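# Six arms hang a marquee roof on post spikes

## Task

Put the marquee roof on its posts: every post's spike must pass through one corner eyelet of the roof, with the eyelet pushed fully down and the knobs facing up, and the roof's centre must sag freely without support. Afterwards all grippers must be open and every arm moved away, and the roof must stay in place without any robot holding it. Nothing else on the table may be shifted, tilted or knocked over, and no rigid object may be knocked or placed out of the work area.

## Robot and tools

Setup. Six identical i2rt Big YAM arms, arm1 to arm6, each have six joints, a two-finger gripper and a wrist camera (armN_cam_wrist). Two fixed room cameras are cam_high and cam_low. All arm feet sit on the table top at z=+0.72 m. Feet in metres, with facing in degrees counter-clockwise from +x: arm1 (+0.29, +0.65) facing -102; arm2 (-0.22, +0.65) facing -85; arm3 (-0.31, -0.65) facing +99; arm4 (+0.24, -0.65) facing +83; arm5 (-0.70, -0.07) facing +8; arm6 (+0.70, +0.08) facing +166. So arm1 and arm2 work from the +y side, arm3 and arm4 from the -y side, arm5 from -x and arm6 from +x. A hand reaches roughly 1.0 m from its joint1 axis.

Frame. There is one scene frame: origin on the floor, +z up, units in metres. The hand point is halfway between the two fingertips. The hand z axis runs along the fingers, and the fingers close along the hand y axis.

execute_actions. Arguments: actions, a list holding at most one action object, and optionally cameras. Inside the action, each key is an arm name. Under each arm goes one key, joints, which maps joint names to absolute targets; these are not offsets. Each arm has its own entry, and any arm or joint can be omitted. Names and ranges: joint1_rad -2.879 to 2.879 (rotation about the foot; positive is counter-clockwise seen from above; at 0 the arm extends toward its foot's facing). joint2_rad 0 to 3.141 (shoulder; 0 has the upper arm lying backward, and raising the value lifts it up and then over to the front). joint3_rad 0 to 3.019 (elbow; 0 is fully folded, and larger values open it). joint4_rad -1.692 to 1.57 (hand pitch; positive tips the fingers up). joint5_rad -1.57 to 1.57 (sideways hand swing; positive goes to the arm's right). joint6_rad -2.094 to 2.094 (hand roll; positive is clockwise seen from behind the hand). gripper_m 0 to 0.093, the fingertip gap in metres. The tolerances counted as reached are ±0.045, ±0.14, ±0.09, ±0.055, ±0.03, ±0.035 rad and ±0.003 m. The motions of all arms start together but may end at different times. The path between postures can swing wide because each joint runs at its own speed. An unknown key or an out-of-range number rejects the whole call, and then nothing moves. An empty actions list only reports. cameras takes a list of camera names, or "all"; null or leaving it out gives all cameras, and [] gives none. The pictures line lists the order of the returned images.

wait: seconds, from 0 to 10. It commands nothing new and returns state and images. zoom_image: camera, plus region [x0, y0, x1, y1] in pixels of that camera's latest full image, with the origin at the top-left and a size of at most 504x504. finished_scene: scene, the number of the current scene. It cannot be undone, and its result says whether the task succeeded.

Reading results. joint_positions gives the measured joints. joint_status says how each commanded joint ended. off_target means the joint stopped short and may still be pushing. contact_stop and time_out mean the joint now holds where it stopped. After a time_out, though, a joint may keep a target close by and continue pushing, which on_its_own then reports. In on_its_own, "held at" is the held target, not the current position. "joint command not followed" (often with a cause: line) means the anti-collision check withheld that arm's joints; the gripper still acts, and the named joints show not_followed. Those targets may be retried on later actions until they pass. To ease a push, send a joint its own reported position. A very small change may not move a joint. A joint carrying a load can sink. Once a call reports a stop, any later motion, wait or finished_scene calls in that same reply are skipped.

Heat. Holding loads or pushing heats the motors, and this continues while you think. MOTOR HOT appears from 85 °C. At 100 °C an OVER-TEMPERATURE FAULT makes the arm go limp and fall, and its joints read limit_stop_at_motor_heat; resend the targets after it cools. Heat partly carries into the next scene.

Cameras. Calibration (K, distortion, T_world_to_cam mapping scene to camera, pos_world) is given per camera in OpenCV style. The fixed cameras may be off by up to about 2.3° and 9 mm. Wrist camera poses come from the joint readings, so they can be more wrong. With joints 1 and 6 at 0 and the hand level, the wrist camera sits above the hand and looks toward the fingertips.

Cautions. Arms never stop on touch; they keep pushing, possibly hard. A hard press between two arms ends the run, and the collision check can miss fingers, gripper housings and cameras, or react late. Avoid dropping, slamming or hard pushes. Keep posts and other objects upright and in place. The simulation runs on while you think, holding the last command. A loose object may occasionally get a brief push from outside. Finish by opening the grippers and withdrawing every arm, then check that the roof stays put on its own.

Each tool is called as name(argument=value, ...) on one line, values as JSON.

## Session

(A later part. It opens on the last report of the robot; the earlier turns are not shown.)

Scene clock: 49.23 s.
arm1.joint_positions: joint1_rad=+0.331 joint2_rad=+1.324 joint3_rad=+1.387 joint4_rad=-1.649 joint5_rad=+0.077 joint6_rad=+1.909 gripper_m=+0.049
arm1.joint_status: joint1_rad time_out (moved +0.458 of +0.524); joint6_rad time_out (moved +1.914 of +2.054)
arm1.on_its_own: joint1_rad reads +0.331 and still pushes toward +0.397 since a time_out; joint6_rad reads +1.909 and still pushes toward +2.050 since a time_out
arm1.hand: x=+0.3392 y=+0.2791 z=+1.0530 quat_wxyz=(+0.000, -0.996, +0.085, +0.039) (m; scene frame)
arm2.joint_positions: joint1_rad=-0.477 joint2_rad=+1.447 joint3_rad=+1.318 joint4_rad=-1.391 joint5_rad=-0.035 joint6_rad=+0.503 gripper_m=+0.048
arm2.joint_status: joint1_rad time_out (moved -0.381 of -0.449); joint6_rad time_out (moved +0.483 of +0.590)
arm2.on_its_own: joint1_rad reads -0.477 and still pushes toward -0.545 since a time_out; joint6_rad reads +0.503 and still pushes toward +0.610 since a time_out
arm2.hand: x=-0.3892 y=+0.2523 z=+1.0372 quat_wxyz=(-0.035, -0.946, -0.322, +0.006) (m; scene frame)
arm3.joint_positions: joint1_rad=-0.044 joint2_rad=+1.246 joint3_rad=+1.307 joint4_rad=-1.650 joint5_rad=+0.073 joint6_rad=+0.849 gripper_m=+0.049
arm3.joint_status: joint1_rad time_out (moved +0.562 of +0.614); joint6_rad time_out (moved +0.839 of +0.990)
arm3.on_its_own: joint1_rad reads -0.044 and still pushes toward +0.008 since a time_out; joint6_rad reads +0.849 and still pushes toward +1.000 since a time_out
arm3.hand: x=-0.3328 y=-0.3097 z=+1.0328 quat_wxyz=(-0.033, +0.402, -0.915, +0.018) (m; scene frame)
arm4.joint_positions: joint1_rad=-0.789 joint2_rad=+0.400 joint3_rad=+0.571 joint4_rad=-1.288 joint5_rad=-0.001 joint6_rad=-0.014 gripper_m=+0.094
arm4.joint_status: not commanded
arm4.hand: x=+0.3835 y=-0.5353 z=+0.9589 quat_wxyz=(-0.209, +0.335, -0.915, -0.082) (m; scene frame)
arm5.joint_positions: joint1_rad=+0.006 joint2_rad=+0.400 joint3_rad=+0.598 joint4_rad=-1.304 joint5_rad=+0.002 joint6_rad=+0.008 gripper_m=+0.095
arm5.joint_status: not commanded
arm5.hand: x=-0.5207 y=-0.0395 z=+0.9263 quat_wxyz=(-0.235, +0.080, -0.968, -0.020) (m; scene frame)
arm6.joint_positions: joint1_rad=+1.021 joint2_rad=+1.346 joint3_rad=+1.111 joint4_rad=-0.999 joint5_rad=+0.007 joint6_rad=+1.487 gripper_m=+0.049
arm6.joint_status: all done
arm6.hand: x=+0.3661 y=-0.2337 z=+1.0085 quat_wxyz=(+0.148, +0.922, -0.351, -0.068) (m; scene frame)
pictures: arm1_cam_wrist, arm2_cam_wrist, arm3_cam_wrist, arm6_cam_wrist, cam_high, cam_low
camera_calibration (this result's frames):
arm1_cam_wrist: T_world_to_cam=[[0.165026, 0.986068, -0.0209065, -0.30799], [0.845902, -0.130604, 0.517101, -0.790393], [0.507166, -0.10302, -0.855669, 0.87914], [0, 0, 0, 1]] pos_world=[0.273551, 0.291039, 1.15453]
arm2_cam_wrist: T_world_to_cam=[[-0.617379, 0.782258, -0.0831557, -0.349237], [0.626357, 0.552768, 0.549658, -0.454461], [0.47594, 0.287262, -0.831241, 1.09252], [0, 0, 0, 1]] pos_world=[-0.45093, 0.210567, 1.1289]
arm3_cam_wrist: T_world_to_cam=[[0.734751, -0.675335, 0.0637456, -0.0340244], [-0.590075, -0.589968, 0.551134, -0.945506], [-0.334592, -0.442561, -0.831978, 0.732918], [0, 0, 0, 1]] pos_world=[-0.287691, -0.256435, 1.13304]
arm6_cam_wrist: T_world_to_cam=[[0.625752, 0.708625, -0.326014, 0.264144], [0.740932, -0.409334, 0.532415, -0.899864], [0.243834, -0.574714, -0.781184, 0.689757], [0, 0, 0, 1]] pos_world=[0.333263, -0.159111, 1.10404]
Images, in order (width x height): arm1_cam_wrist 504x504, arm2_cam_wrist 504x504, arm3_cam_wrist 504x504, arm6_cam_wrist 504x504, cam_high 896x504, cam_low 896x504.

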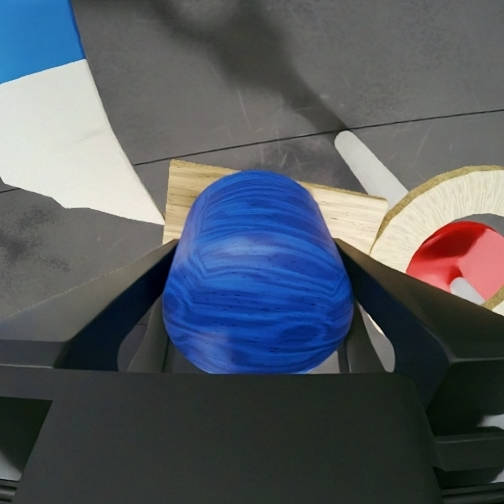

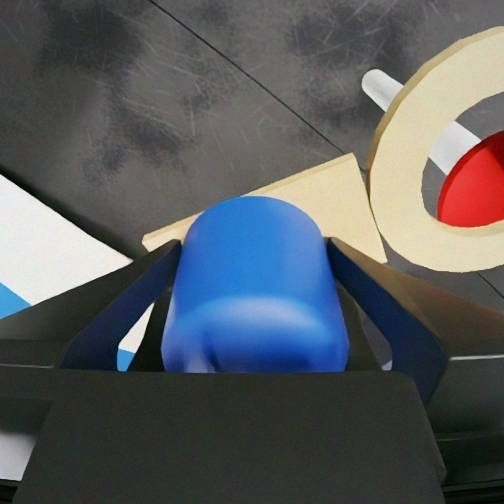

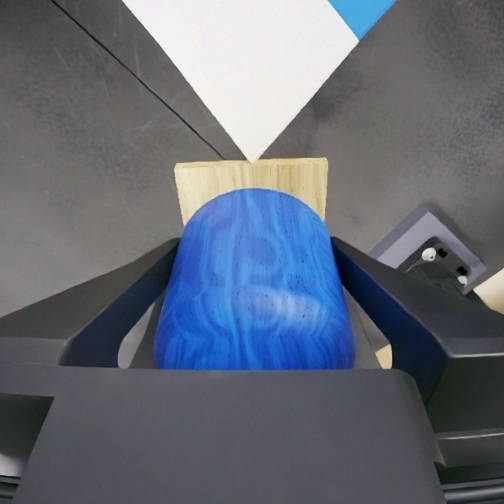

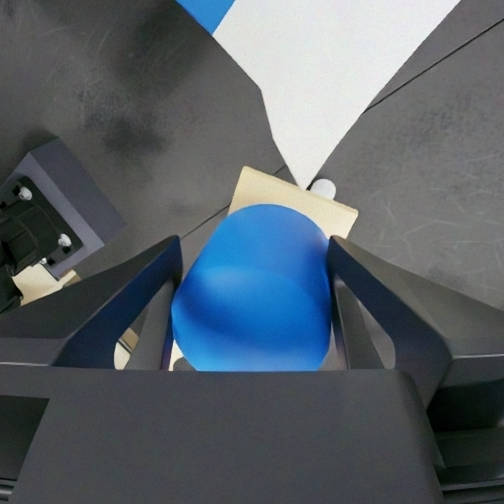

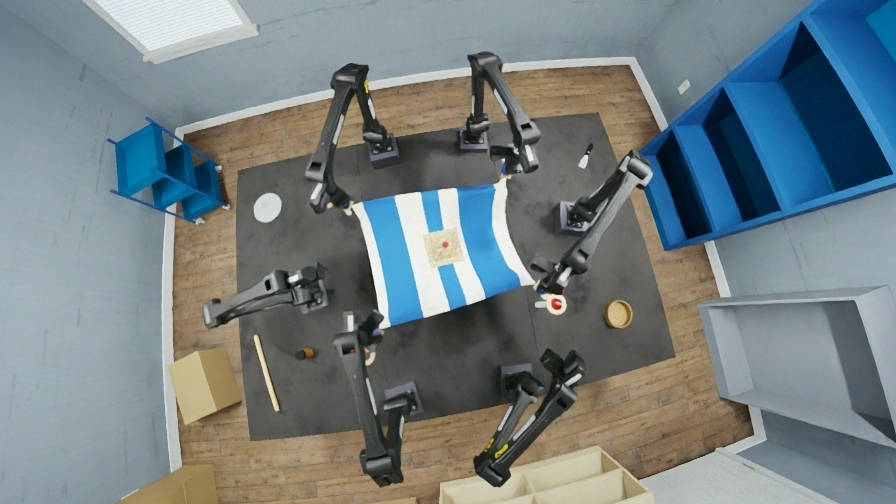

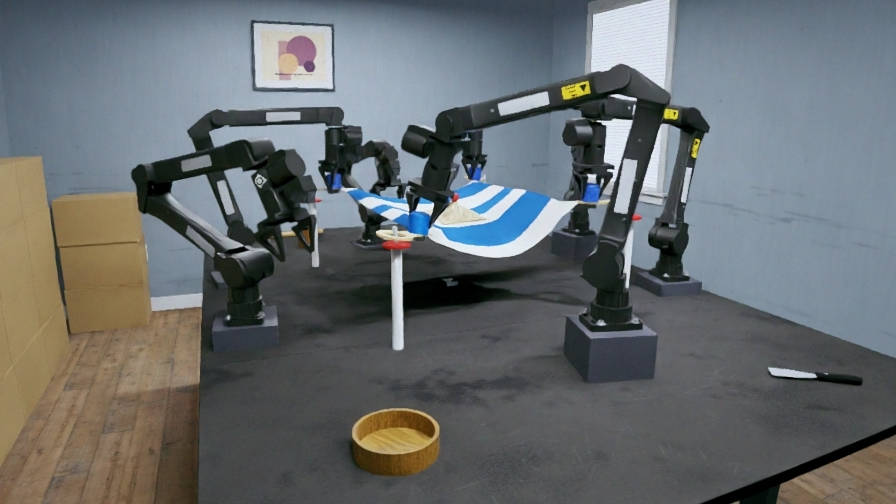

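execute_actions(actions=[{"arm2":{"joints":{"joint1_rad":-0.36,"joint6_rad":0.45}},"arm3":{"joints":{"joint1_rad":-0.1,"joint6_rad":0.85}},"arm1":{"joints":{"joint1_rad":0.41,"joint6_rad":1.95,"joint2_rad":1.3}}}], cameras=["arm1_cam_wrist","cam_low"])

Scene clock: 51.83 s.
arm1.joint_positions: joint1_rad=+0.336 joint2_rad=+1.314 joint3_rad=+1.387 joint4_rad=-1.636 joint5_rad=+0.070 joint6_rad=+1.876 gripper_m=+0.049
arm1.joint_status: joint1_rad time_out (moved +0.005 of +0.079); joint6_rad time_out (moved -0.034 of +0.041); the others done
arm1.on_its_own: joint1_rad reads +0.336 and still pushes toward +0.410 since a time_out; joint6_rad reads +1.876 and still pushes toward +1.950 since a time_out
arm1.hand: x=+0.3425 y=+0.2781 z=+1.0565 quat_wxyz=(-0.010, -0.997, +0.065, +0.033) (m; scene frame)
arm2.joint_positions: joint1_rad=-0.349 joint2_rad=+1.447 joint3_rad=+1.318 joint4_rad=-1.424 joint5_rad=-0.006 joint6_rad=+0.468 gripper_m=+0.048
arm2.joint_status: all done
arm2.hand: x=-0.3393 y=+0.2432 z=+1.0369 quat_wxyz=(-0.013, -0.917, -0.398, +0.005) (m; scene frame)
arm3.joint_positions: joint1_rad=-0.103 joint2_rad=+1.246 joint3_rad=+1.307 joint4_rad=-1.646 joint5_rad=+0.013 joint6_rad=+0.854 gripper_m=+0.049
arm3.joint_status: all done
arm3.hand: x=-0.3231 y=-0.3084 z=+1.0324 quat_wxyz=(-0.004, +0.373, -0.928, +0.007) (m; scene frame)
arm4.joint_positions: joint1_rad=-0.789 joint2_rad=+0.400 joint3_rad=+0.571 joint4_rad=-1.288 joint5_rad=-0.001 joint6_rad=-0.014 gripper_m=+0.094
arm4.joint_status: not commanded
arm4.hand: x=+0.3835 y=-0.5353 z=+0.9589 quat_wxyz=(-0.209, +0.335, -0.915, -0.082) (m; scene frame)
arm5.joint_positions: joint1_rad=+0.006 joint2_rad=+0.400 joint3_rad=+0.598 joint4_rad=-1.304 joint5_rad=+0.002 joint6_rad=+0.008 gripper_m=+0.095
arm5.joint_status: not commanded
arm5.hand: x=-0.5207 y=-0.0395 z=+0.9263 quat_wxyz=(-0.235, +0.080, -0.968, -0.020) (m; scene frame)
arm6.joint_positions: joint1_rad=+1.021 joint2_rad=+1.346 joint3_rad=+1.111 joint4_rad=-0.999 joint5_rad=+0.007 joint6_rad=+1.487 gripper_m=+0.049
arm6.joint_status: not commanded
arm6.hand: x=+0.3661 y=-0.2337 z=+1.0085 quat_wxyz=(+0.148, +0.922, -0.351, -0.068) (m; scene frame)
pictures: arm1_cam_wrist, cam_low
camera_calibration (this result's frames):
arm1_cam_wrist: T_world_to_cam=[[0.126646, 0.991204, -0.0384231, -0.277251], [0.844621, -0.0874428, 0.528176, -0.818477], [0.52017, -0.0993442, -0.848265, 0.867022], [0, 0, 0, 1]] pos_world=[0.275416, 0.289376, 1.15711]
Images, in order (width x height): arm1_cam_wrist 504x504, cam_low 896x504.

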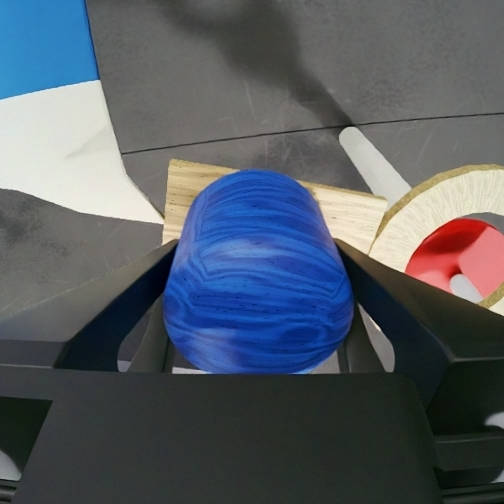

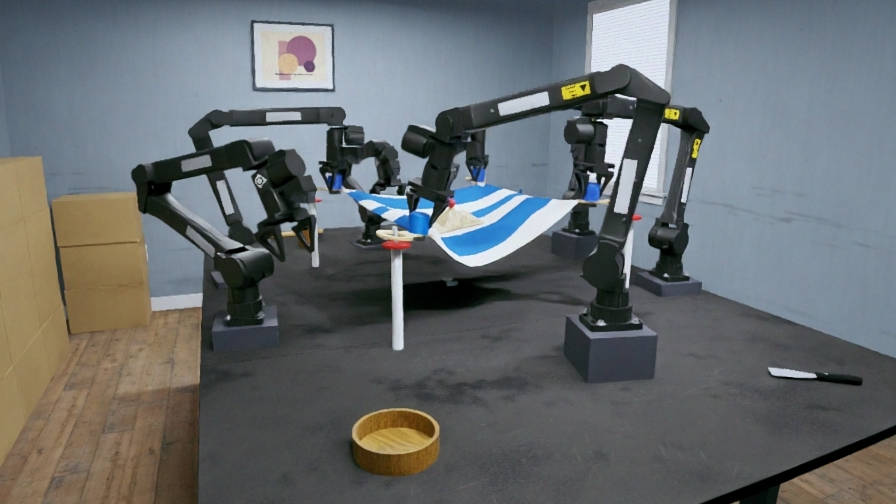

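execute_actions(actions=[{"arm1":{"joints":{"joint1_rad":0.35,"joint6_rad":1.88,"joint2_rad":1.40,"joint3_rad":1.30,"joint4_rad":-1.47}},"arm6":{"joints":{"joint2_rad":1.40,"joint4_rad":-0.95}}}], cameras=["arm1_cam_wrist","cam_low","cam_high"])

Scene clock: 54.23 s.
arm1.joint_positions: joint1_rad=+0.317 joint2_rad=+1.373 joint3_rad=+1.330 joint4_rad=-1.519 joint5_rad=+0.021 joint6_rad=+1.836 gripper_m=+0.049
arm1.joint_status: joint6_rad time_out (moved -0.039 of +0.004); the others done
arm1.on_its_own: joint6_rad reads +1.836 and still pushes toward +1.880 since a time_out
arm1.hand: x=+0.3470 y=+0.2552 z=+1.0132 quat_wxyz=(-0.005, -0.998, +0.056, +0.010) (m; scene frame)
arm2.joint_positions: joint1_rad=-0.349 joint2_rad=+1.447 joint3_rad=+1.318 joint4_rad=-1.424 joint5_rad=-0.006 joint6_rad=+0.468 gripper_m=+0.048
arm2.joint_status: not commanded
arm2.hand: x=-0.3393 y=+0.2432 z=+1.0369 quat_wxyz=(-0.013, -0.917, -0.398, +0.005) (m; scene frame)
arm3.joint_positions: joint1_rad=-0.103 joint2_rad=+1.246 joint3_rad=+1.307 joint4_rad=-1.646 joint5_rad=+0.010 joint6_rad=+0.854 gripper_m=+0.049
arm3.joint_status: not commanded
arm3.hand: x=-0.3235 y=-0.3084 z=+1.0324 quat_wxyz=(-0.003, +0.373, -0.928, +0.006) (m; scene frame)
arm4.joint_positions: joint1_rad=-0.789 joint2_rad=+0.400 joint3_rad=+0.571 joint4_rad=-1.288 joint5_rad=-0.001 joint6_rad=-0.014 gripper_m=+0.094
arm4.joint_status: not commanded
arm4.hand: x=+0.3835 y=-0.5353 z=+0.9589 quat_wxyz=(-0.209, +0.335, -0.915, -0.082) (m; scene frame)
arm5.joint_positions: joint1_rad=+0.006 joint2_rad=+0.400 joint3_rad=+0.598 joint4_rad=-1.304 joint5_rad=+0.002 joint6_rad=+0.008 gripper_m=+0.095
arm5.joint_status: not commanded
arm5.hand: x=-0.5207 y=-0.0395 z=+0.9263 quat_wxyz=(-0.235, +0.080, -0.968, -0.020) (m; scene frame)
arm6.joint_positions: joint1_rad=+1.021 joint2_rad=+1.384 joint3_rad=+1.112 joint4_rad=-0.955 joint5_rad=+0.007 joint6_rad=+1.488 gripper_m=+0.049
arm6.joint_status: all done
arm6.hand: x=+0.3572 y=-0.2423 z=+0.9955 quat_wxyz=(+0.151, +0.922, -0.351, -0.069) (m; scene frame)
pictures: arm1_cam_wrist, cam_high, cam_low
camera_calibration (this result's frames):
arm1_cam_wrist: T_world_to_cam=[[0.108679, 0.993759, -0.025147, -0.264618], [0.820162, -0.0753422, 0.567149, -0.83547], [0.561714, -0.0822615, -0.823231, 0.781519], [0, 0, 0, 1]] pos_world=[0.274989, 0.26431, 1.11055]
Images, in order (width x height): arm1_cam_wrist 504x504, cam_high 896x504, cam_low 896x504.

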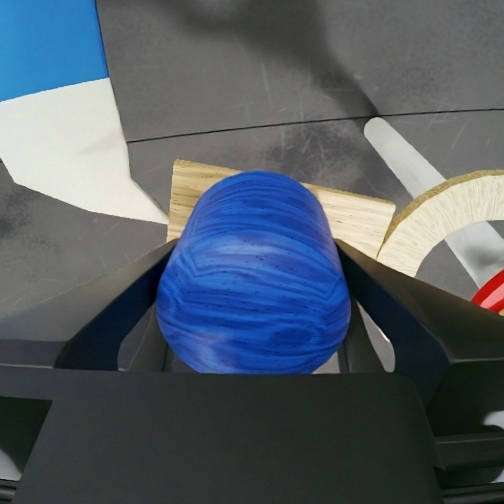

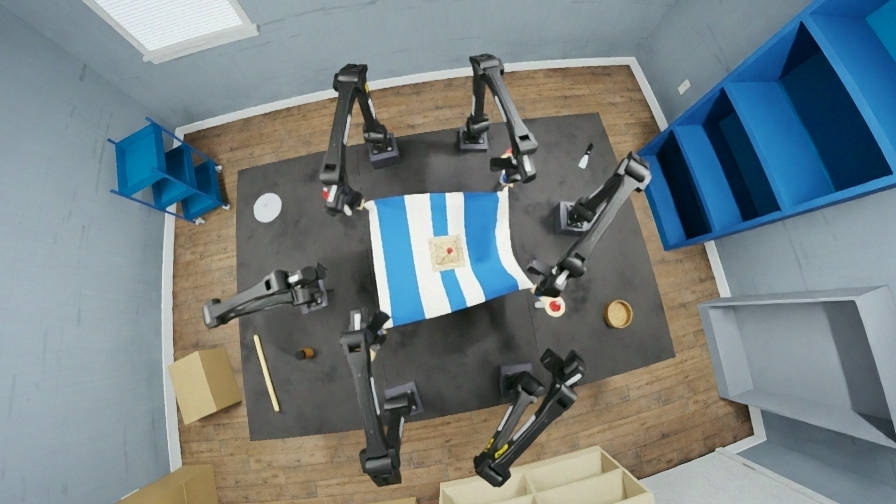

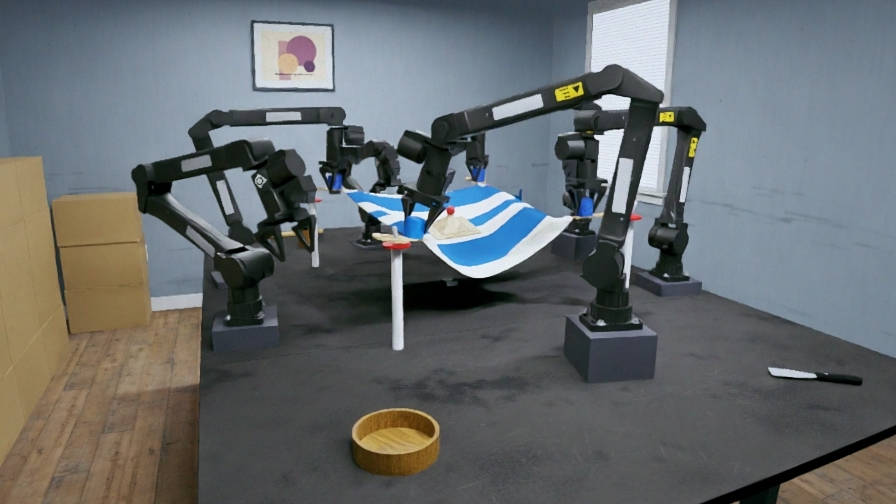

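execute_actions(actions=[{"arm6":{"joints":{"gripper_m":0.09}},"arm1":{"joints":{"joint6_rad":1.84,"joint2_rad":1.3,"joint3_rad":1.4,"joint4_rad":-1.64}}}], cameras=[])

execute_actions(actions=[{"arm6":{"joints":{"joint2_rad":1.0,"joint4_rad":-1.2}},"arm1":{"joints":{"joint1_rad":0.42,"joint6_rad":1.95}}}], cameras=["arm1_cam_wrist","cam_low"])

Scene clock: 55.73 s.
arm1.joint_positions: joint1_rad=+0.317 joint2_rad=+1.318 joint3_rad=+1.357 joint4_rad=-1.605 joint5_rad=+0.030 joint6_rad=+1.834 gripper_m=+0.049
arm1.joint_status: all done
arm1.hand: x=+0.3422 y=+0.2766 z=+1.0433 quat_wxyz=(-0.003, -0.998, +0.055, +0.014) (m; scene frame)
arm2.joint_positions: joint1_rad=-0.349 joint2_rad=+1.447 joint3_rad=+1.318 joint4_rad=-1.425 joint5_rad=-0.006 joint6_rad=+0.466 gripper_m=+0.048
arm2.joint_status: not commanded
arm2.hand: x=-0.3393 y=+0.2433 z=+1.0369 quat_wxyz=(-0.012, -0.917, -0.398, +0.005) (m; scene frame)
arm3.joint_positions: joint1_rad=-0.103 joint2_rad=+1.246 joint3_rad=+1.307 joint4_rad=-1.646 joint5_rad=+0.007 joint6_rad=+0.854 gripper_m=+0.049
arm3.joint_status: not commanded
arm3.hand: x=-0.3240 y=-0.3085 z=+1.0324 quat_wxyz=(-0.001, +0.373, -0.928, +0.006) (m; scene frame)
arm4.joint_positions: joint1_rad=-0.789 joint2_rad=+0.400 joint3_rad=+0.571 joint4_rad=-1.288 joint5_rad=-0.001 joint6_rad=-0.014 gripper_m=+0.094
arm4.joint_status: not commanded
arm4.hand: x=+0.3835 y=-0.5353 z=+0.9589 quat_wxyz=(-0.209, +0.335, -0.915, -0.082) (m; scene frame)
arm5.joint_positions: joint1_rad=+0.006 joint2_rad=+0.400 joint3_rad=+0.598 joint4_rad=-1.304 joint5_rad=+0.002 joint6_rad=+0.008 gripper_m=+0.095
arm5.joint_status: not commanded
arm5.hand: x=-0.5207 y=-0.0395 z=+0.9263 quat_wxyz=(-0.235, +0.080, -0.968, -0.020) (m; scene frame)
arm6.joint_positions: joint1_rad=+1.023 joint2_rad=+1.384 joint3_rad=+1.112 joint4_rad=-0.955 joint5_rad=+0.004 joint6_rad=+1.489 gripper_m=+0.090
arm6.joint_status: all done
arm6.hand: x=+0.3580 y=-0.2434 z=+0.9956 quat_wxyz=(+0.152, +0.922, -0.351, -0.068) (m; scene frame)
pictures: none
No camera images: the call's "cameras" was empty. Leave "cameras" out to get every camera's image.

Scene clock: 57.60 s.
arm1.joint_positions: joint1_rad=+0.344 joint2_rad=+1.318 joint3_rad=+1.364 joint4_rad=-1.606 joint5_rad=+0.067 joint6_rad=+1.850 gripper_m=+0.049
arm1.joint_status: joint1_rad time_out (moved +0.028 of +0.103); joint6_rad time_out (moved +0.015 of +0.116)
arm1.on_its_own: joint1_rad reads +0.344 and still pushes toward +0.420 since a time_out; joint6_rad reads +1.850 and still pushes toward +1.950 since a time_out
arm1.hand: x=+0.3464 y=+0.2757 z=+1.0462 quat_wxyz=(-0.011, -0.998, +0.049, +0.032) (m; scene frame)
arm2.joint_positions: joint1_rad=-0.349 joint2_rad=+1.447 joint3_rad=+1.318 joint4_rad=-1.425 joint5_rad=-0.006 joint6_rad=+0.466 gripper_m=+0.048
arm2.joint_status: not commanded
arm2.hand: x=-0.3393 y=+0.2433 z=+1.0369 quat_wxyz=(-0.012, -0.917, -0.399, +0.005) (m; scene frame)
arm3.joint_positions: joint1_rad=-0.103 joint2_rad=+1.246 joint3_rad=+1.307 joint4_rad=-1.646 joint5_rad=+0.007 joint6_rad=+0.854 gripper_m=+0.049
arm3.joint_status: not commanded
arm3.hand: x=-0.3240 y=-0.3085 z=+1.0324 quat_wxyz=(-0.001, +0.373, -0.928, +0.006) (m; scene frame)
arm4.joint_positions: joint1_rad=-0.789 joint2_rad=+0.400 joint3_rad=+0.571 joint4_rad=-1.288 joint5_rad=-0.001 joint6_rad=-0.014 gripper_m=+0.094
arm4.joint_status: not commanded
arm4.hand: x=+0.3835 y=-0.5353 z=+0.9589 quat_wxyz=(-0.209, +0.335, -0.915, -0.082) (m; scene frame)
arm5.joint_positions: joint1_rad=+0.006 joint2_rad=+0.400 joint3_rad=+0.598 joint4_rad=-1.304 joint5_rad=+0.002 joint6_rad=+0.008 gripper_m=+0.095
arm5.joint_status: not commanded
arm5.hand: x=-0.5207 y=-0.0395 z=+0.9263 quat_wxyz=(-0.235, +0.080, -0.968, -0.020) (m; scene frame)
arm6.joint_positions: joint1_rad=+1.023 joint2_rad=+0.988 joint3_rad=+1.124 joint4_rad=-1.191 joint5_rad=+0.004 joint6_rad=+1.490 gripper_m=+0.090
arm6.joint_status: all done
arm6.hand: x=+0.4274 y=-0.1745 z=+1.1376 quat_wxyz=(+0.228, +0.904, -0.345, -0.104) (m; scene frame)
pictures: arm1_cam_wrist, cam_low
camera_calibration (this result's frames):
arm1_cam_wrist: T_world_to_cam=[[0.0930708, 0.994894, -0.0390364, -0.264527], [0.845824, -0.0583197, 0.530264, -0.827195], [0.52528, -0.08237, -0.846933, 0.848237], [0, 0, 0, 1]] pos_world=[0.278719, 0.284804, 1.14671]
Images, in order (width x height): arm1_cam_wrist 504x504, cam_low 896x504.

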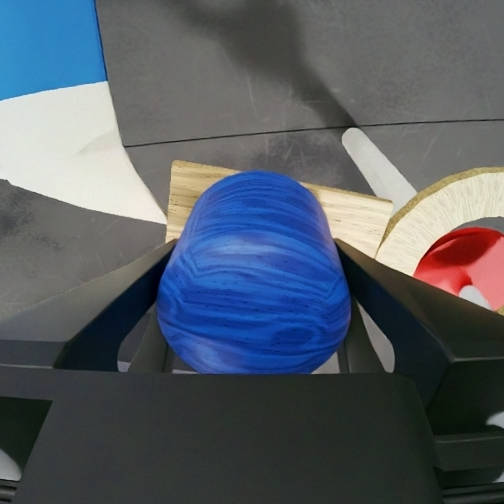

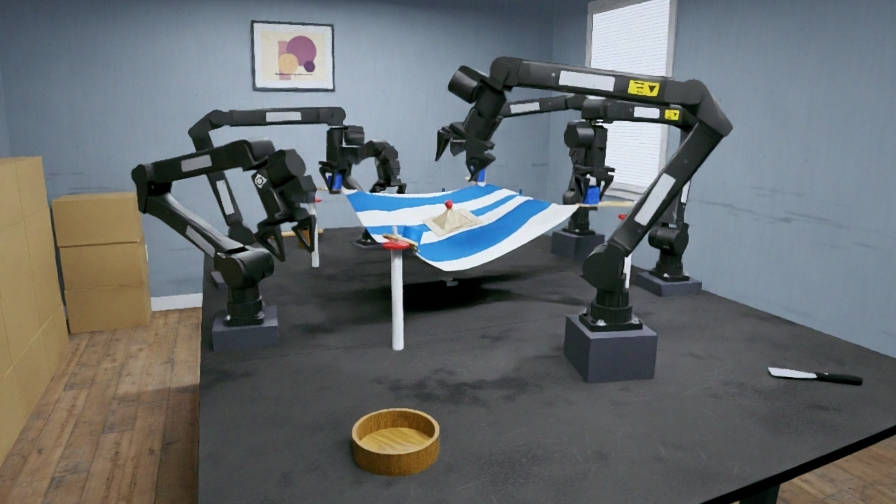

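execute_actions(actions=[{"arm2":{"joints":{"joint1_rad":-0.15,"joint6_rad":0.3}},"arm3":{"joints":{"joint1_rad":-0.3}},"arm1":{"joints":{"joint1_rad":0.41,"joint6_rad":1.95}}}], cameras=["arm1_cam_wrist","cam_high"])

Scene clock: 61.10 s.
arm1.joint_positions: joint1_rad=+0.344 joint2_rad=+1.318 joint3_rad=+1.364 joint4_rad=-1.606 joint5_rad=+0.067 joint6_rad=+1.850 gripper_m=+0.049
arm1.joint_status: joint1_rad time_out (moved +0.000 of +0.066); joint6_rad time_out (moved +0.000 of +0.100)
arm1.on_its_own: joint1_rad reads +0.344 and still pushes toward +0.410 since a time_out; joint6_rad reads +1.850 and still pushes toward +1.950 since a time_out
arm1.hand: x=+0.3464 y=+0.2757 z=+1.0462 quat_wxyz=(-0.011, -0.998, +0.049, +0.032) (m; scene frame)
arm2.joint_positions: joint1_rad=-0.139 joint2_rad=+1.447 joint3_rad=+1.318 joint4_rad=-1.425 joint5_rad=-0.002 joint6_rad=+0.329 gripper_m=+0.048
arm2.joint_status: all done
arm2.hand: x=-0.2522 y=+0.2275 z=+1.0371 quat_wxyz=(-0.011, -0.835, -0.551, +0.007) (m; scene frame)
arm3.joint_positions: joint1_rad=-0.308 joint2_rad=+1.246 joint3_rad=+1.307 joint4_rad=-1.640 joint5_rad=+0.004 joint6_rad=+0.853 gripper_m=+0.049
arm3.joint_status: all done
arm3.hand: x=-0.2545 y=-0.3112 z=+1.0323 quat_wxyz=(+0.000, +0.276, -0.961, +0.003) (m; scene frame)
arm4.joint_positions: joint1_rad=-0.789 joint2_rad=+0.400 joint3_rad=+0.571 joint4_rad=-1.288 joint5_rad=-0.001 joint6_rad=-0.014 gripper_m=+0.094
arm4.joint_status: not commanded
arm4.hand: x=+0.3835 y=-0.5353 z=+0.9589 quat_wxyz=(-0.209, +0.335, -0.915, -0.082) (m; scene frame)
arm5.joint_positions: joint1_rad=+0.006 joint2_rad=+0.400 joint3_rad=+0.598 joint4_rad=-1.304 joint5_rad=+0.002 joint6_rad=+0.008 gripper_m=+0.095
arm5.joint_status: not commanded
arm5.hand: x=-0.5207 y=-0.0395 z=+0.9263 quat_wxyz=(-0.235, +0.080, -0.968, -0.020) (m; scene frame)
arm6.joint_positions: joint1_rad=+1.023 joint2_rad=+0.988 joint3_rad=+1.124 joint4_rad=-1.191 joint5_rad=+0.004 joint6_rad=+1.490 gripper_m=+0.090
arm6.joint_status: not commanded
arm6.hand: x=+0.4274 y=-0.1745 z=+1.1376 quat_wxyz=(+0.228, +0.904, -0.345, -0.104) (m; scene frame)
pictures: arm1_cam_wrist, cam_high
camera_calibration (this result's frames):
arm1_cam_wrist: T_world_to_cam=[[0.0930708, 0.994894, -0.0390364, -0.264527], [0.845824, -0.0583197, 0.530264, -0.827195], [0.52528, -0.08237, -0.846933, 0.848237], [0, 0, 0, 1]] pos_world=[0.278719, 0.284804, 1.14671]
Images, in order (width x height): arm1_cam_wrist 504x504, cam_high 896x504.

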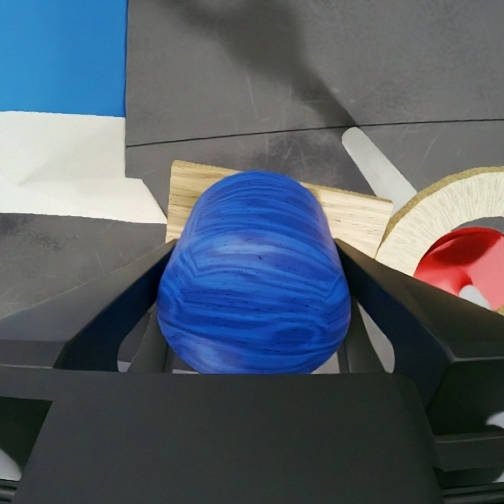

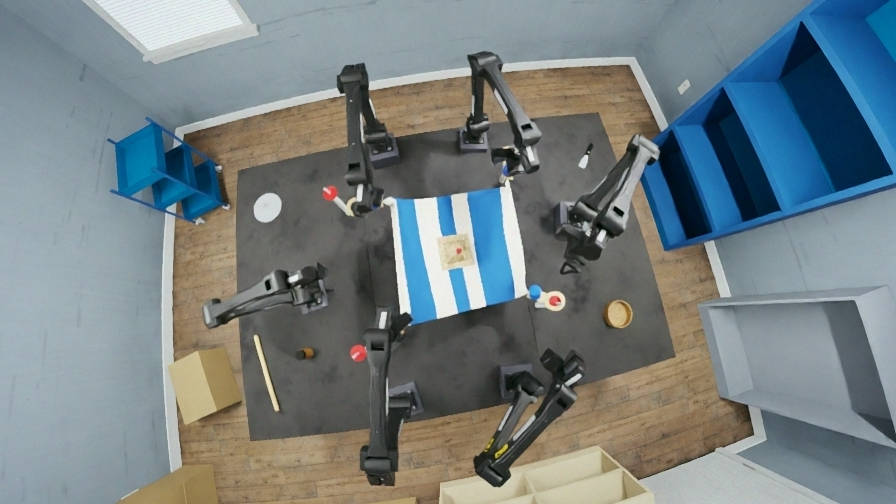

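execute_actions(actions=[{"arm1":{"joints":{"joint1_rad":0.33,"joint6_rad":1.85,"joint2_rad":1.34,"joint3_rad":1.53,"joint4_rad":-1.69}}}], cameras=[])

execute_actions(actions=[{"arm1":{"joints":{"joint1_rad":0.41,"joint6_rad":1.95,"joint5_rad":0}}}], cameras=["arm1_cam_wrist","cam_low"])

Scene clock: 62.43 s.
arm1.joint_positions: joint1_rad=+0.329 joint2_rad=+1.341 joint3_rad=+1.474 joint4_rad=-1.677 joint5_rad=+0.006 joint6_rad=+1.850 gripper_m=+0.049
arm1.joint_status: all done
arm1.hand: x=+0.3526 y=+0.2667 z=+1.0795 quat_wxyz=(-0.012, -0.998, +0.057, +0.000) (m; scene frame)
arm2.joint_positions: joint1_rad=-0.139 joint2_rad=+1.447 joint3_rad=+1.318 joint4_rad=-1.425 joint5_rad=-0.002 joint6_rad=+0.328 gripper_m=+0.048
arm2.joint_status: not commanded
arm2.hand: x=-0.2522 y=+0.2275 z=+1.0371 quat_wxyz=(-0.011, -0.834, -0.551, +0.007) (m; scene frame)
arm3.joint_positions: joint1_rad=-0.308 joint2_rad=+1.246 joint3_rad=+1.307 joint4_rad=-1.640 joint5_rad=+0.004 joint6_rad=+0.853 gripper_m=+0.049
arm3.joint_status: not commanded
arm3.hand: x=-0.2545 y=-0.3112 z=+1.0323 quat_wxyz=(+0.000, +0.276, -0.961, +0.003) (m; scene frame)
arm4.joint_positions: joint1_rad=-0.789 joint2_rad=+0.400 joint3_rad=+0.571 joint4_rad=-1.288 joint5_rad=-0.001 joint6_rad=-0.014 gripper_m=+0.094
arm4.joint_status: not commanded
arm4.hand: x=+0.3835 y=-0.5353 z=+0.9589 quat_wxyz=(-0.209, +0.335, -0.915, -0.082) (m; scene frame)
arm5.joint_positions: joint1_rad=+0.006 joint2_rad=+0.400 joint3_rad=+0.598 joint4_rad=-1.304 joint5_rad=+0.002 joint6_rad=+0.008 gripper_m=+0.095
arm5.joint_status: not commanded
arm5.hand: x=-0.5207 y=-0.0395 z=+0.9263 quat_wxyz=(-0.235, +0.080, -0.968, -0.020) (m; scene frame)
arm6.joint_positions: joint1_rad=+1.023 joint2_rad=+0.988 joint3_rad=+1.124 joint4_rad=-1.191 joint5_rad=+0.004 joint6_rad=+1.490 gripper_m=+0.090
arm6.joint_status: not commanded
arm6.hand: x=+0.4274 y=-0.1745 z=+1.1376 quat_wxyz=(+0.228, +0.904, -0.345, -0.104) (m; scene frame)
pictures: none
No camera images: the call's "cameras" was empty. Leave "cameras" out to get every camera's image.

Scene clock: 63.40 s.
arm1.joint_positions: joint1_rad=+0.410 joint2_rad=+1.341 joint3_rad=+1.474 joint4_rad=-1.677 joint5_rad=+0.005 joint6_rad=+1.945 gripper_m=+0.049
arm1.joint_status: all done
arm1.hand: x=+0.3834 y=+0.2731 z=+1.0796 quat_wxyz=(-0.011, -0.998, +0.063, -0.001) (m; scene frame)
arm2.joint_positions: joint1_rad=-0.139 joint2_rad=+1.447 joint3_rad=+1.318 joint4_rad=-1.425 joint5_rad=-0.002 joint6_rad=+0.328 gripper_m=+0.048
arm2.joint_status: not commanded
arm2.hand: x=-0.2522 y=+0.2275 z=+1.0371 quat_wxyz=(-0.011, -0.834, -0.551, +0.007) (m; scene frame)
arm3.joint_positions: joint1_rad=-0.308 joint2_rad=+1.246 joint3_rad=+1.307 joint4_rad=-1.640 joint5_rad=+0.004 joint6_rad=+0.853 gripper_m=+0.049
arm3.joint_status: not commanded
arm3.hand: x=-0.2545 y=-0.3112 z=+1.0323 quat_wxyz=(+0.000, +0.276, -0.961, +0.003) (m; scene frame)
arm4.joint_positions: joint1_rad=-0.789 joint2_rad=+0.400 joint3_rad=+0.571 joint4_rad=-1.288 joint5_rad=-0.001 joint6_rad=-0.014 gripper_m=+0.094
arm4.joint_status: not commanded
arm4.hand: x=+0.3835 y=-0.5353 z=+0.9589 quat_wxyz=(-0.209, +0.335, -0.915, -0.082) (m; scene frame)
arm5.joint_positions: joint1_rad=+0.006 joint2_rad=+0.400 joint3_rad=+0.598 joint4_rad=-1.304 joint5_rad=+0.002 joint6_rad=+0.008 gripper_m=+0.095
arm5.joint_status: not commanded
arm5.hand: x=-0.5207 y=-0.0395 z=+0.9263 quat_wxyz=(-0.235, +0.080, -0.968, -0.020) (m; scene frame)
arm6.joint_positions: joint1_rad=+1.023 joint2_rad=+0.988 joint3_rad=+1.124 joint4_rad=-1.191 joint5_rad=+0.004 joint6_rad=+1.490 gripper_m=+0.090
arm6.joint_status: not commanded
arm6.hand: x=+0.4274 y=-0.1745 z=+1.1376 quat_wxyz=(+0.228, +0.904, -0.345, -0.104) (m; scene frame)
pictures: arm1_cam_wrist, cam_low
camera_calibration (this result's frames):
arm1_cam_wrist: T_world_to_cam=[[0.12427, 0.991551, -0.0371989, -0.277031], [0.806771, -0.0791452, 0.585539, -0.91531], [0.577648, -0.102776, -0.80979, 0.802192], [0, 0, 0, 1]] pos_world=[0.309488, 0.284695, 1.17525]
Images, in order (width x height): arm1_cam_wrist 504x504, cam_low 896x504.

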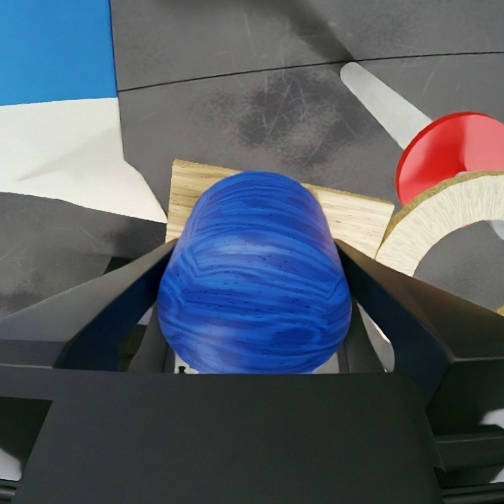

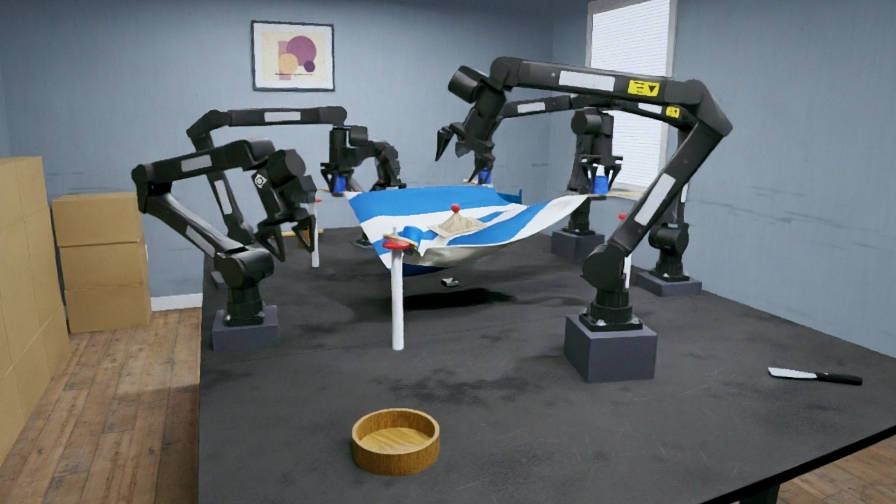

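execute_actions(actions=[{"arm1":{"joints":{"joint1_rad":0.385,"joint6_rad":1.92,"joint2_rad":1.33}}}], cameras=[])

execute_actions(actions=[{"arm1":{"joints":{"joint3_rad":1.36,"joint4_rad":-1.58}}}], cameras=["arm1_cam_wrist"])

Scene clock: 64.80 s.
arm1.joint_positions: joint1_rad=+0.383 joint2_rad=+1.341 joint3_rad=+1.474 joint4_rad=-1.677 joint5_rad=+0.005 joint6_rad=+1.937 gripper_m=+0.049
arm1.joint_status: all done
arm1.hand: x=+0.3734 y=+0.2707 z=+1.0795 quat_wxyz=(-0.011, -0.997, +0.073, -0.001) (m; scene frame)
arm2.joint_positions: joint1_rad=-0.139 joint2_rad=+1.447 joint3_rad=+1.318 joint4_rad=-1.425 joint5_rad=-0.002 joint6_rad=+0.328 gripper_m=+0.048
arm2.joint_status: not commanded
arm2.hand: x=-0.2522 y=+0.2275 z=+1.0371 quat_wxyz=(-0.011, -0.834, -0.551, +0.007) (m; scene frame)
arm3.joint_positions: joint1_rad=-0.308 joint2_rad=+1.246 joint3_rad=+1.307 joint4_rad=-1.640 joint5_rad=+0.004 joint6_rad=+0.853 gripper_m=+0.049
arm3.joint_status: not commanded
arm3.hand: x=-0.2545 y=-0.3112 z=+1.0323 quat_wxyz=(+0.000, +0.276, -0.961, +0.003) (m; scene frame)
arm4.joint_positions: joint1_rad=-0.789 joint2_rad=+0.400 joint3_rad=+0.571 joint4_rad=-1.288 joint5_rad=-0.001 joint6_rad=-0.014 gripper_m=+0.094
arm4.joint_status: not commanded
arm4.hand: x=+0.3835 y=-0.5353 z=+0.9589 quat_wxyz=(-0.209, +0.335, -0.915, -0.082) (m; scene frame)
arm5.joint_positions: joint1_rad=+0.006 joint2_rad=+0.400 joint3_rad=+0.598 joint4_rad=-1.304 joint5_rad=+0.002 joint6_rad=+0.008 gripper_m=+0.095
arm5.joint_status: not commanded
arm5.hand: x=-0.5207 y=-0.0395 z=+0.9263 quat_wxyz=(-0.235, +0.080, -0.968, -0.020) (m; scene frame)
arm6.joint_positions: joint1_rad=+1.023 joint2_rad=+0.988 joint3_rad=+1.124 joint4_rad=-1.191 joint5_rad=+0.004 joint6_rad=+1.490 gripper_m=+0.090
arm6.joint_status: not commanded
arm6.hand: x=+0.4274 y=-0.1745 z=+1.1376 quat_wxyz=(+0.228, +0.904, -0.345, -0.104) (m; scene frame)
pictures: none
No camera images: the call's "cameras" was empty. Leave "cameras" out to get every camera's image.

Scene clock: 65.67 s.
arm1.joint_positions: joint1_rad=+0.376 joint2_rad=+1.320 joint3_rad=+1.395 joint4_rad=-1.597 joint5_rad=-0.005 joint6_rad=+1.934 gripper_m=+0.049
arm1.joint_status: all done
arm1.hand: x=+0.3722 y=+0.2710 z=+1.0574 quat_wxyz=(-0.021, -0.997, +0.075, -0.009) (m; scene frame)
arm2.joint_positions: joint1_rad=-0.139 joint2_rad=+1.447 joint3_rad=+1.318 joint4_rad=-1.425 joint5_rad=-0.002 joint6_rad=+0.328 gripper_m=+0.048
arm2.joint_status: not commanded
arm2.hand: x=-0.2522 y=+0.2275 z=+1.0371 quat_wxyz=(-0.011, -0.834, -0.551, +0.007) (m; scene frame)
arm3.joint_positions: joint1_rad=-0.308 joint2_rad=+1.246 joint3_rad=+1.307 joint4_rad=-1.640 joint5_rad=+0.004 joint6_rad=+0.853 gripper_m=+0.049
arm3.joint_status: not commanded
arm3.hand: x=-0.2545 y=-0.3112 z=+1.0323 quat_wxyz=(+0.000, +0.276, -0.961, +0.003) (m; scene frame)
arm4.joint_positions: joint1_rad=-0.789 joint2_rad=+0.400 joint3_rad=+0.571 joint4_rad=-1.288 joint5_rad=-0.001 joint6_rad=-0.014 gripper_m=+0.094
arm4.joint_status: not commanded
arm4.hand: x=+0.3835 y=-0.5353 z=+0.9589 quat_wxyz=(-0.209, +0.335, -0.915, -0.082) (m; scene frame)
arm5.joint_positions: joint1_rad=+0.006 joint2_rad=+0.400 joint3_rad=+0.598 joint4_rad=-1.304 joint5_rad=+0.002 joint6_rad=+0.008 gripper_m=+0.095
arm5.joint_status: not commanded
arm5.hand: x=-0.5207 y=-0.0395 z=+0.9263 quat_wxyz=(-0.235, +0.080, -0.968, -0.020) (m; scene frame)
arm6.joint_positions: joint1_rad=+1.023 joint2_rad=+0.988 joint3_rad=+1.124 joint4_rad=-1.191 joint5_rad=+0.004 joint6_rad=+1.490 gripper_m=+0.090
arm6.joint_status: not commanded
arm6.hand: x=+0.4274 y=-0.1745 z=+1.1376 quat_wxyz=(+0.228, +0.904, -0.345, -0.104) (m; scene frame)
pictures: arm1_cam_wrist
camera_calibration (this result's frames):
arm1_cam_wrist: T_world_to_cam=[[0.148024, 0.987465, -0.0547924, -0.263499], [0.796372, -0.0861615, 0.598638, -0.901503], [0.586413, -0.132248, -0.799144, 0.783952], [0, 0, 0, 1]] pos_world=[0.297217, 0.286197, 1.15173]
Images, in order (width x height): arm1_cam_wrist 504x504.

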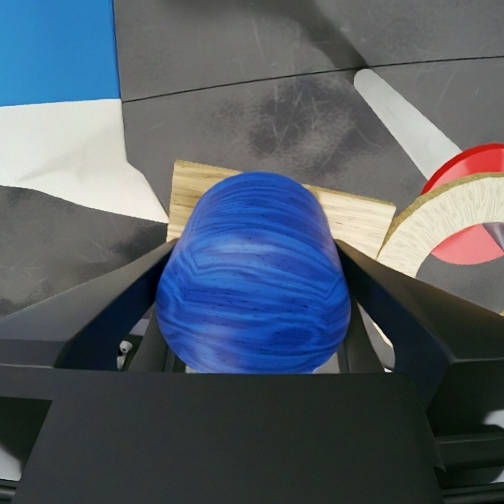

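execute_actions(actions=[{"arm1":{"joints":{"joint1_rad":0.41,"joint2_rad":1.26,"joint3_rad":1.40}}}], cameras=["arm1_cam_wrist"])

execute_actions(actions=[{"arm1":{"joints":{"joint2_rad":1.31,"joint3_rad":1.27,"joint4_rad":-1.52}}}], cameras=["arm1_cam_wrist","cam_low"])

Scene clock: 66.73 s.
arm1.joint_positions: joint1_rad=+0.399 joint2_rad=+1.277 joint3_rad=+1.395 joint4_rad=-1.592 joint5_rad=+0.001 joint6_rad=+1.934 gripper_m=+0.049
arm1.joint_status: all done
arm1.hand: x=+0.3786 y=+0.2789 z=+1.0732 quat_wxyz=(-0.045, -0.997, +0.063, -0.013) (m; scene frame)
arm2.joint_positions: joint1_rad=-0.139 joint2_rad=+1.447 joint3_rad=+1.318 joint4_rad=-1.425 joint5_rad=-0.002 joint6_rad=+0.328 gripper_m=+0.048
arm2.joint_status: not commanded
arm2.hand: x=-0.2522 y=+0.2275 z=+1.0371 quat_wxyz=(-0.011, -0.834, -0.551, +0.007) (m; scene frame)
arm3.joint_positions: joint1_rad=-0.308 joint2_rad=+1.246 joint3_rad=+1.307 joint4_rad=-1.640 joint5_rad=+0.004 joint6_rad=+0.853 gripper_m=+0.049
arm3.joint_status: not commanded
arm3.hand: x=-0.2545 y=-0.3112 z=+1.0323 quat_wxyz=(+0.000, +0.276, -0.961, +0.003) (m; scene frame)
arm4.joint_positions: joint1_rad=-0.789 joint2_rad=+0.400 joint3_rad=+0.571 joint4_rad=-1.288 joint5_rad=-0.001 joint6_rad=-0.014 gripper_m=+0.094
arm4.joint_status: not commanded
arm4.hand: x=+0.3835 y=-0.5353 z=+0.9589 quat_wxyz=(-0.209, +0.335, -0.915, -0.082) (m; scene frame)
arm5.joint_positions: joint1_rad=+0.006 joint2_rad=+0.400 joint3_rad=+0.598 joint4_rad=-1.304 joint5_rad=+0.002 joint6_rad=+0.008 gripper_m=+0.095
arm5.joint_status: not commanded
arm5.hand: x=-0.5207 y=-0.0395 z=+0.9263 quat_wxyz=(-0.235, +0.080, -0.968, -0.020) (m; scene frame)
arm6.joint_positions: joint1_rad=+1.023 joint2_rad=+0.988 joint3_rad=+1.124 joint4_rad=-1.191 joint5_rad=+0.004 joint6_rad=+1.490 gripper_m=+0.090
arm6.joint_status: not commanded
arm6.hand: x=+0.4274 y=-0.1745 z=+1.1376 quat_wxyz=(+0.228, +0.904, -0.345, -0.104) (m; scene frame)
pictures: arm1_cam_wrist
camera_calibration (this result's frames):
arm1_cam_wrist: T_world_to_cam=[[0.125136, 0.986873, -0.102091, -0.211823], [0.794859, -0.0381404, 0.605594, -0.935684], [0.593751, -0.15693, -0.789198, 0.78734], [0, 0, 0, 1]] pos_world=[0.30276, 0.296913, 1.16639]
Images, in order (width x height): arm1_cam_wrist 504x504.

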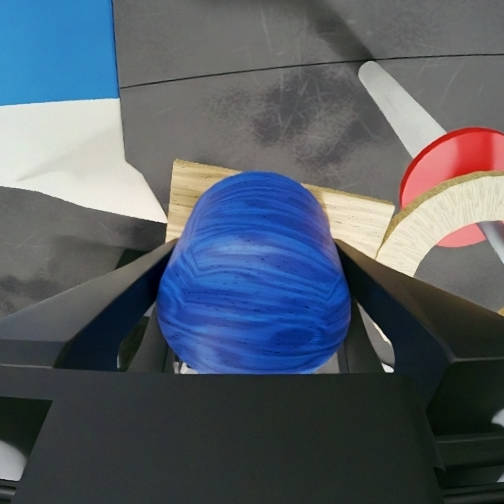

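Scene clock: 67.60 s.
arm1.joint_positions: joint1_rad=+0.401 joint2_rad=+1.299 joint3_rad=+1.271 joint4_rad=-1.540 joint5_rad=+0.001 joint6_rad=+1.927 gripper_m=+0.049
arm1.joint_status: all done
arm1.hand: x=+0.3764 y=+0.2909 z=+1.0170 quat_wxyz=(+0.001, -0.998, +0.059, +0.000) (m; scene frame)
arm2.joint_positions: joint1_rad=-0.139 joint2_rad=+1.447 joint3_rad=+1.318 joint4_rad=-1.425 joint5_rad=-0.002 joint6_rad=+0.328 gripper_m=+0.048
arm2.joint_status: not commanded
arm2.hand: x=-0.2522 y=+0.2275 z=+1.0371 quat_wxyz=(-0.011, -0.834, -0.551, +0.007) (m; scene frame)
arm3.joint_positions: joint1_rad=-0.308 joint2_rad=+1.246 joint3_rad=+1.307 joint4_rad=-1.638 joint5_rad=+0.004 joint6_rad=+0.853 gripper_m=+0.049
arm3.joint_status: not commanded
arm3.hand: x=-0.2544 y=-0.3108 z=+1.0323 quat_wxyz=(+0.000, +0.276, -0.961, +0.002) (m; scene frame)
arm4.joint_positions: joint1_rad=-0.789 joint2_rad=+0.400 joint3_rad=+0.571 joint4_rad=-1.288 joint5_rad=-0.001 joint6_rad=-0.014 gripper_m=+0.094
arm4.joint_status: not commanded
arm4.hand: x=+0.3835 y=-0.5353 z=+0.9589 quat_wxyz=(-0.209, +0.335, -0.915, -0.082) (m; scene frame)
arm5.joint_positions: joint1_rad=+0.006 joint2_rad=+0.400 joint3_rad=+0.598 joint4_rad=-1.304 joint5_rad=+0.002 joint6_rad=+0.008 gripper_m=+0.095
arm5.joint_status: not commanded
arm5.hand: x=-0.5207 y=-0.0395 z=+0.9263 quat_wxyz=(-0.235, +0.080, -0.968, -0.020) (m; scene frame)
arm6.joint_positions: joint1_rad=+1.023 joint2_rad=+0.988 joint3_rad=+1.124 joint4_rad=-1.191 joint5_rad=+0.004 joint6_rad=+1.490 gripper_m=+0.090
arm6.joint_status: not commanded
arm6.hand: x=+0.4274 y=-0.1745 z=+1.1376 quat_wxyz=(+0.228, +0.904, -0.345, -0.104) (m; scene frame)
pictures: arm1_cam_wrist, cam_low
camera_calibration (this result's frames):
arm1_cam_wrist: T_world_to_cam=[[0.115081, 0.993264, -0.0135088, -0.31731], [0.808389, -0.085741, 0.58237, -0.867135], [0.577289, -0.0779403, -0.812812, 0.753406], [0, 0, 0, 1]] pos_world=[0.302566, 0.299544, 1.11308]
Images, in order (width x height): arm1_cam_wrist 504x504, cam_low 896x504.

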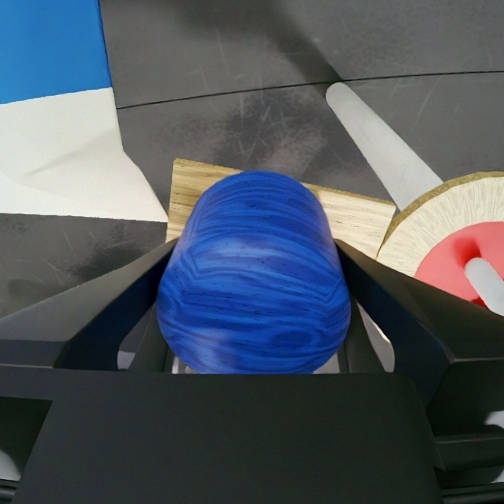

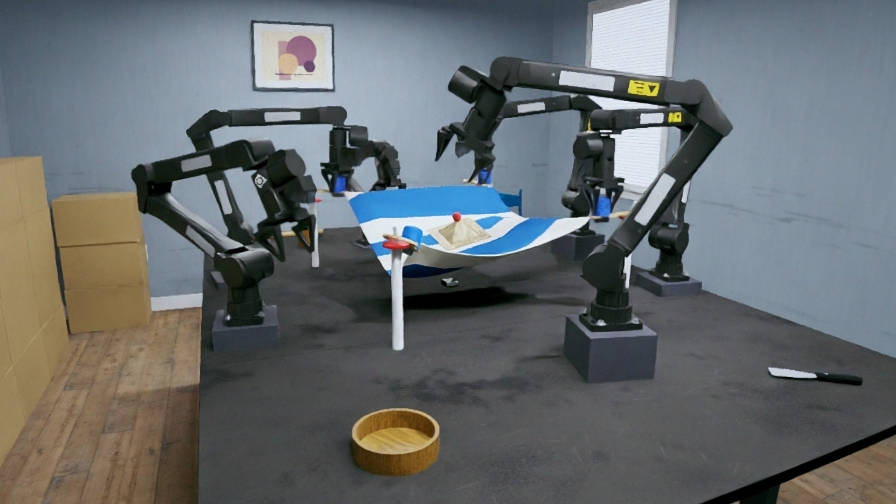

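On the spike. Lower a little more, release.

execute_actions(actions=[{"arm1":{"joints":{"joint2_rad":1.345,"joint3_rad":1.225,"joint4_rad":-1.45}}}], cameras=[])

execute_actions(actions=[{"arm1":{"joints":{"gripper_m":0.09}}}], cameras=[])

execute_actions(actions=[{"arm1":{"joints":{"joint2_rad":1.1,"joint3_rad":1.34,"joint4_rad":-1.6}},"arm2":{"joints":{"joint2_rad":1.40,"joint3_rad":1.40,"joint4_rad":-1.57}},"arm3":{"joints":{"joint2_rad":1.25,"joint3_rad":1.45,"joint4_rad":-1.69}}}], cameras=[])

execute_actions(actions=[{"arm1":{"joints":{"joint2_rad":0.5,"joint3_rad":0.6,"joint4_rad":-1.3,"joint1_rad":0.2}},"arm2":{"joints":{"joint1_rad":-0.5,"joint6_rad":0.57}},"arm3":{"joints":{"joint1_rad":-0.02,"joint6_rad":1.0}}}], cameras=["arm2_cam_wrist","arm3_cam_wrist","cam_high"])

Scene clock: 70.63 s.
arm1.joint_positions: joint1_rad=+0.401 joint2_rad=+1.299 joint3_rad=+1.266 joint4_rad=-1.532 joint5_rad=+0.000 joint6_rad=+1.927 gripper_m=+0.049
arm1.joint_status: joint4_rad time_out (moved +0.008 of +0.090); the others done
arm1.on_its_own: joint4_rad reads -1.532 and still pushes toward -1.450 since a time_out
arm1.hand: x=+0.3767 y=+0.2903 z=+1.0151 quat_wxyz=(-0.001, -0.998, +0.059, +0.000) (m; scene frame)
arm2.joint_positions: joint1_rad=-0.139 joint2_rad=+1.447 joint3_rad=+1.318 joint4_rad=-1.425 joint5_rad=-0.002 joint6_rad=+0.328 gripper_m=+0.048
arm2.joint_status: not commanded
arm2.hand: x=-0.2522 y=+0.2275 z=+1.0371 quat_wxyz=(-0.011, -0.834, -0.551, +0.007) (m; scene frame)
arm3.joint_positions: joint1_rad=-0.308 joint2_rad=+1.246 joint3_rad=+1.307 joint4_rad=-1.638 joint5_rad=+0.004 joint6_rad=+0.853 gripper_m=+0.049
arm3.joint_status: not commanded
arm3.hand: x=-0.2544 y=-0.3108 z=+1.0323 quat_wxyz=(+0.000, +0.276, -0.961, +0.002) (m; scene frame)
arm4.joint_positions: joint1_rad=-0.789 joint2_rad=+0.400 joint3_rad=+0.571 joint4_rad=-1.288 joint5_rad=-0.001 joint6_rad=-0.014 gripper_m=+0.094
arm4.joint_status: not commanded
arm4.hand: x=+0.3835 y=-0.5353 z=+0.9589 quat_wxyz=(-0.209, +0.335, -0.915, -0.082) (m; scene frame)
arm5.joint_positions: joint1_rad=+0.006 joint2_rad=+0.400 joint3_rad=+0.598 joint4_rad=-1.304 joint5_rad=+0.002 joint6_rad=+0.008 gripper_m=+0.095
arm5.joint_status: not commanded
arm5.hand: x=-0.5207 y=-0.0395 z=+0.9263 quat_wxyz=(-0.235, +0.080, -0.968, -0.020) (m; scene frame)
arm6.joint_positions: joint1_rad=+1.023 joint2_rad=+0.988 joint3_rad=+1.124 joint4_rad=-1.191 joint5_rad=+0.004 joint6_rad=+1.490 gripper_m=+0.090
arm6.joint_status: not commanded
arm6.hand: x=+0.4274 y=-0.1745 z=+1.1376 quat_wxyz=(+0.228, +0.904, -0.345, -0.104) (m; scene frame)
pictures: none
No camera images: the call's "cameras" was empty. Leave "cameras" out to get every camera's image.

not run: a stop came earlier in this reply.

not run: a stop came earlier in this reply.

not run: a stop came earlier in this reply.


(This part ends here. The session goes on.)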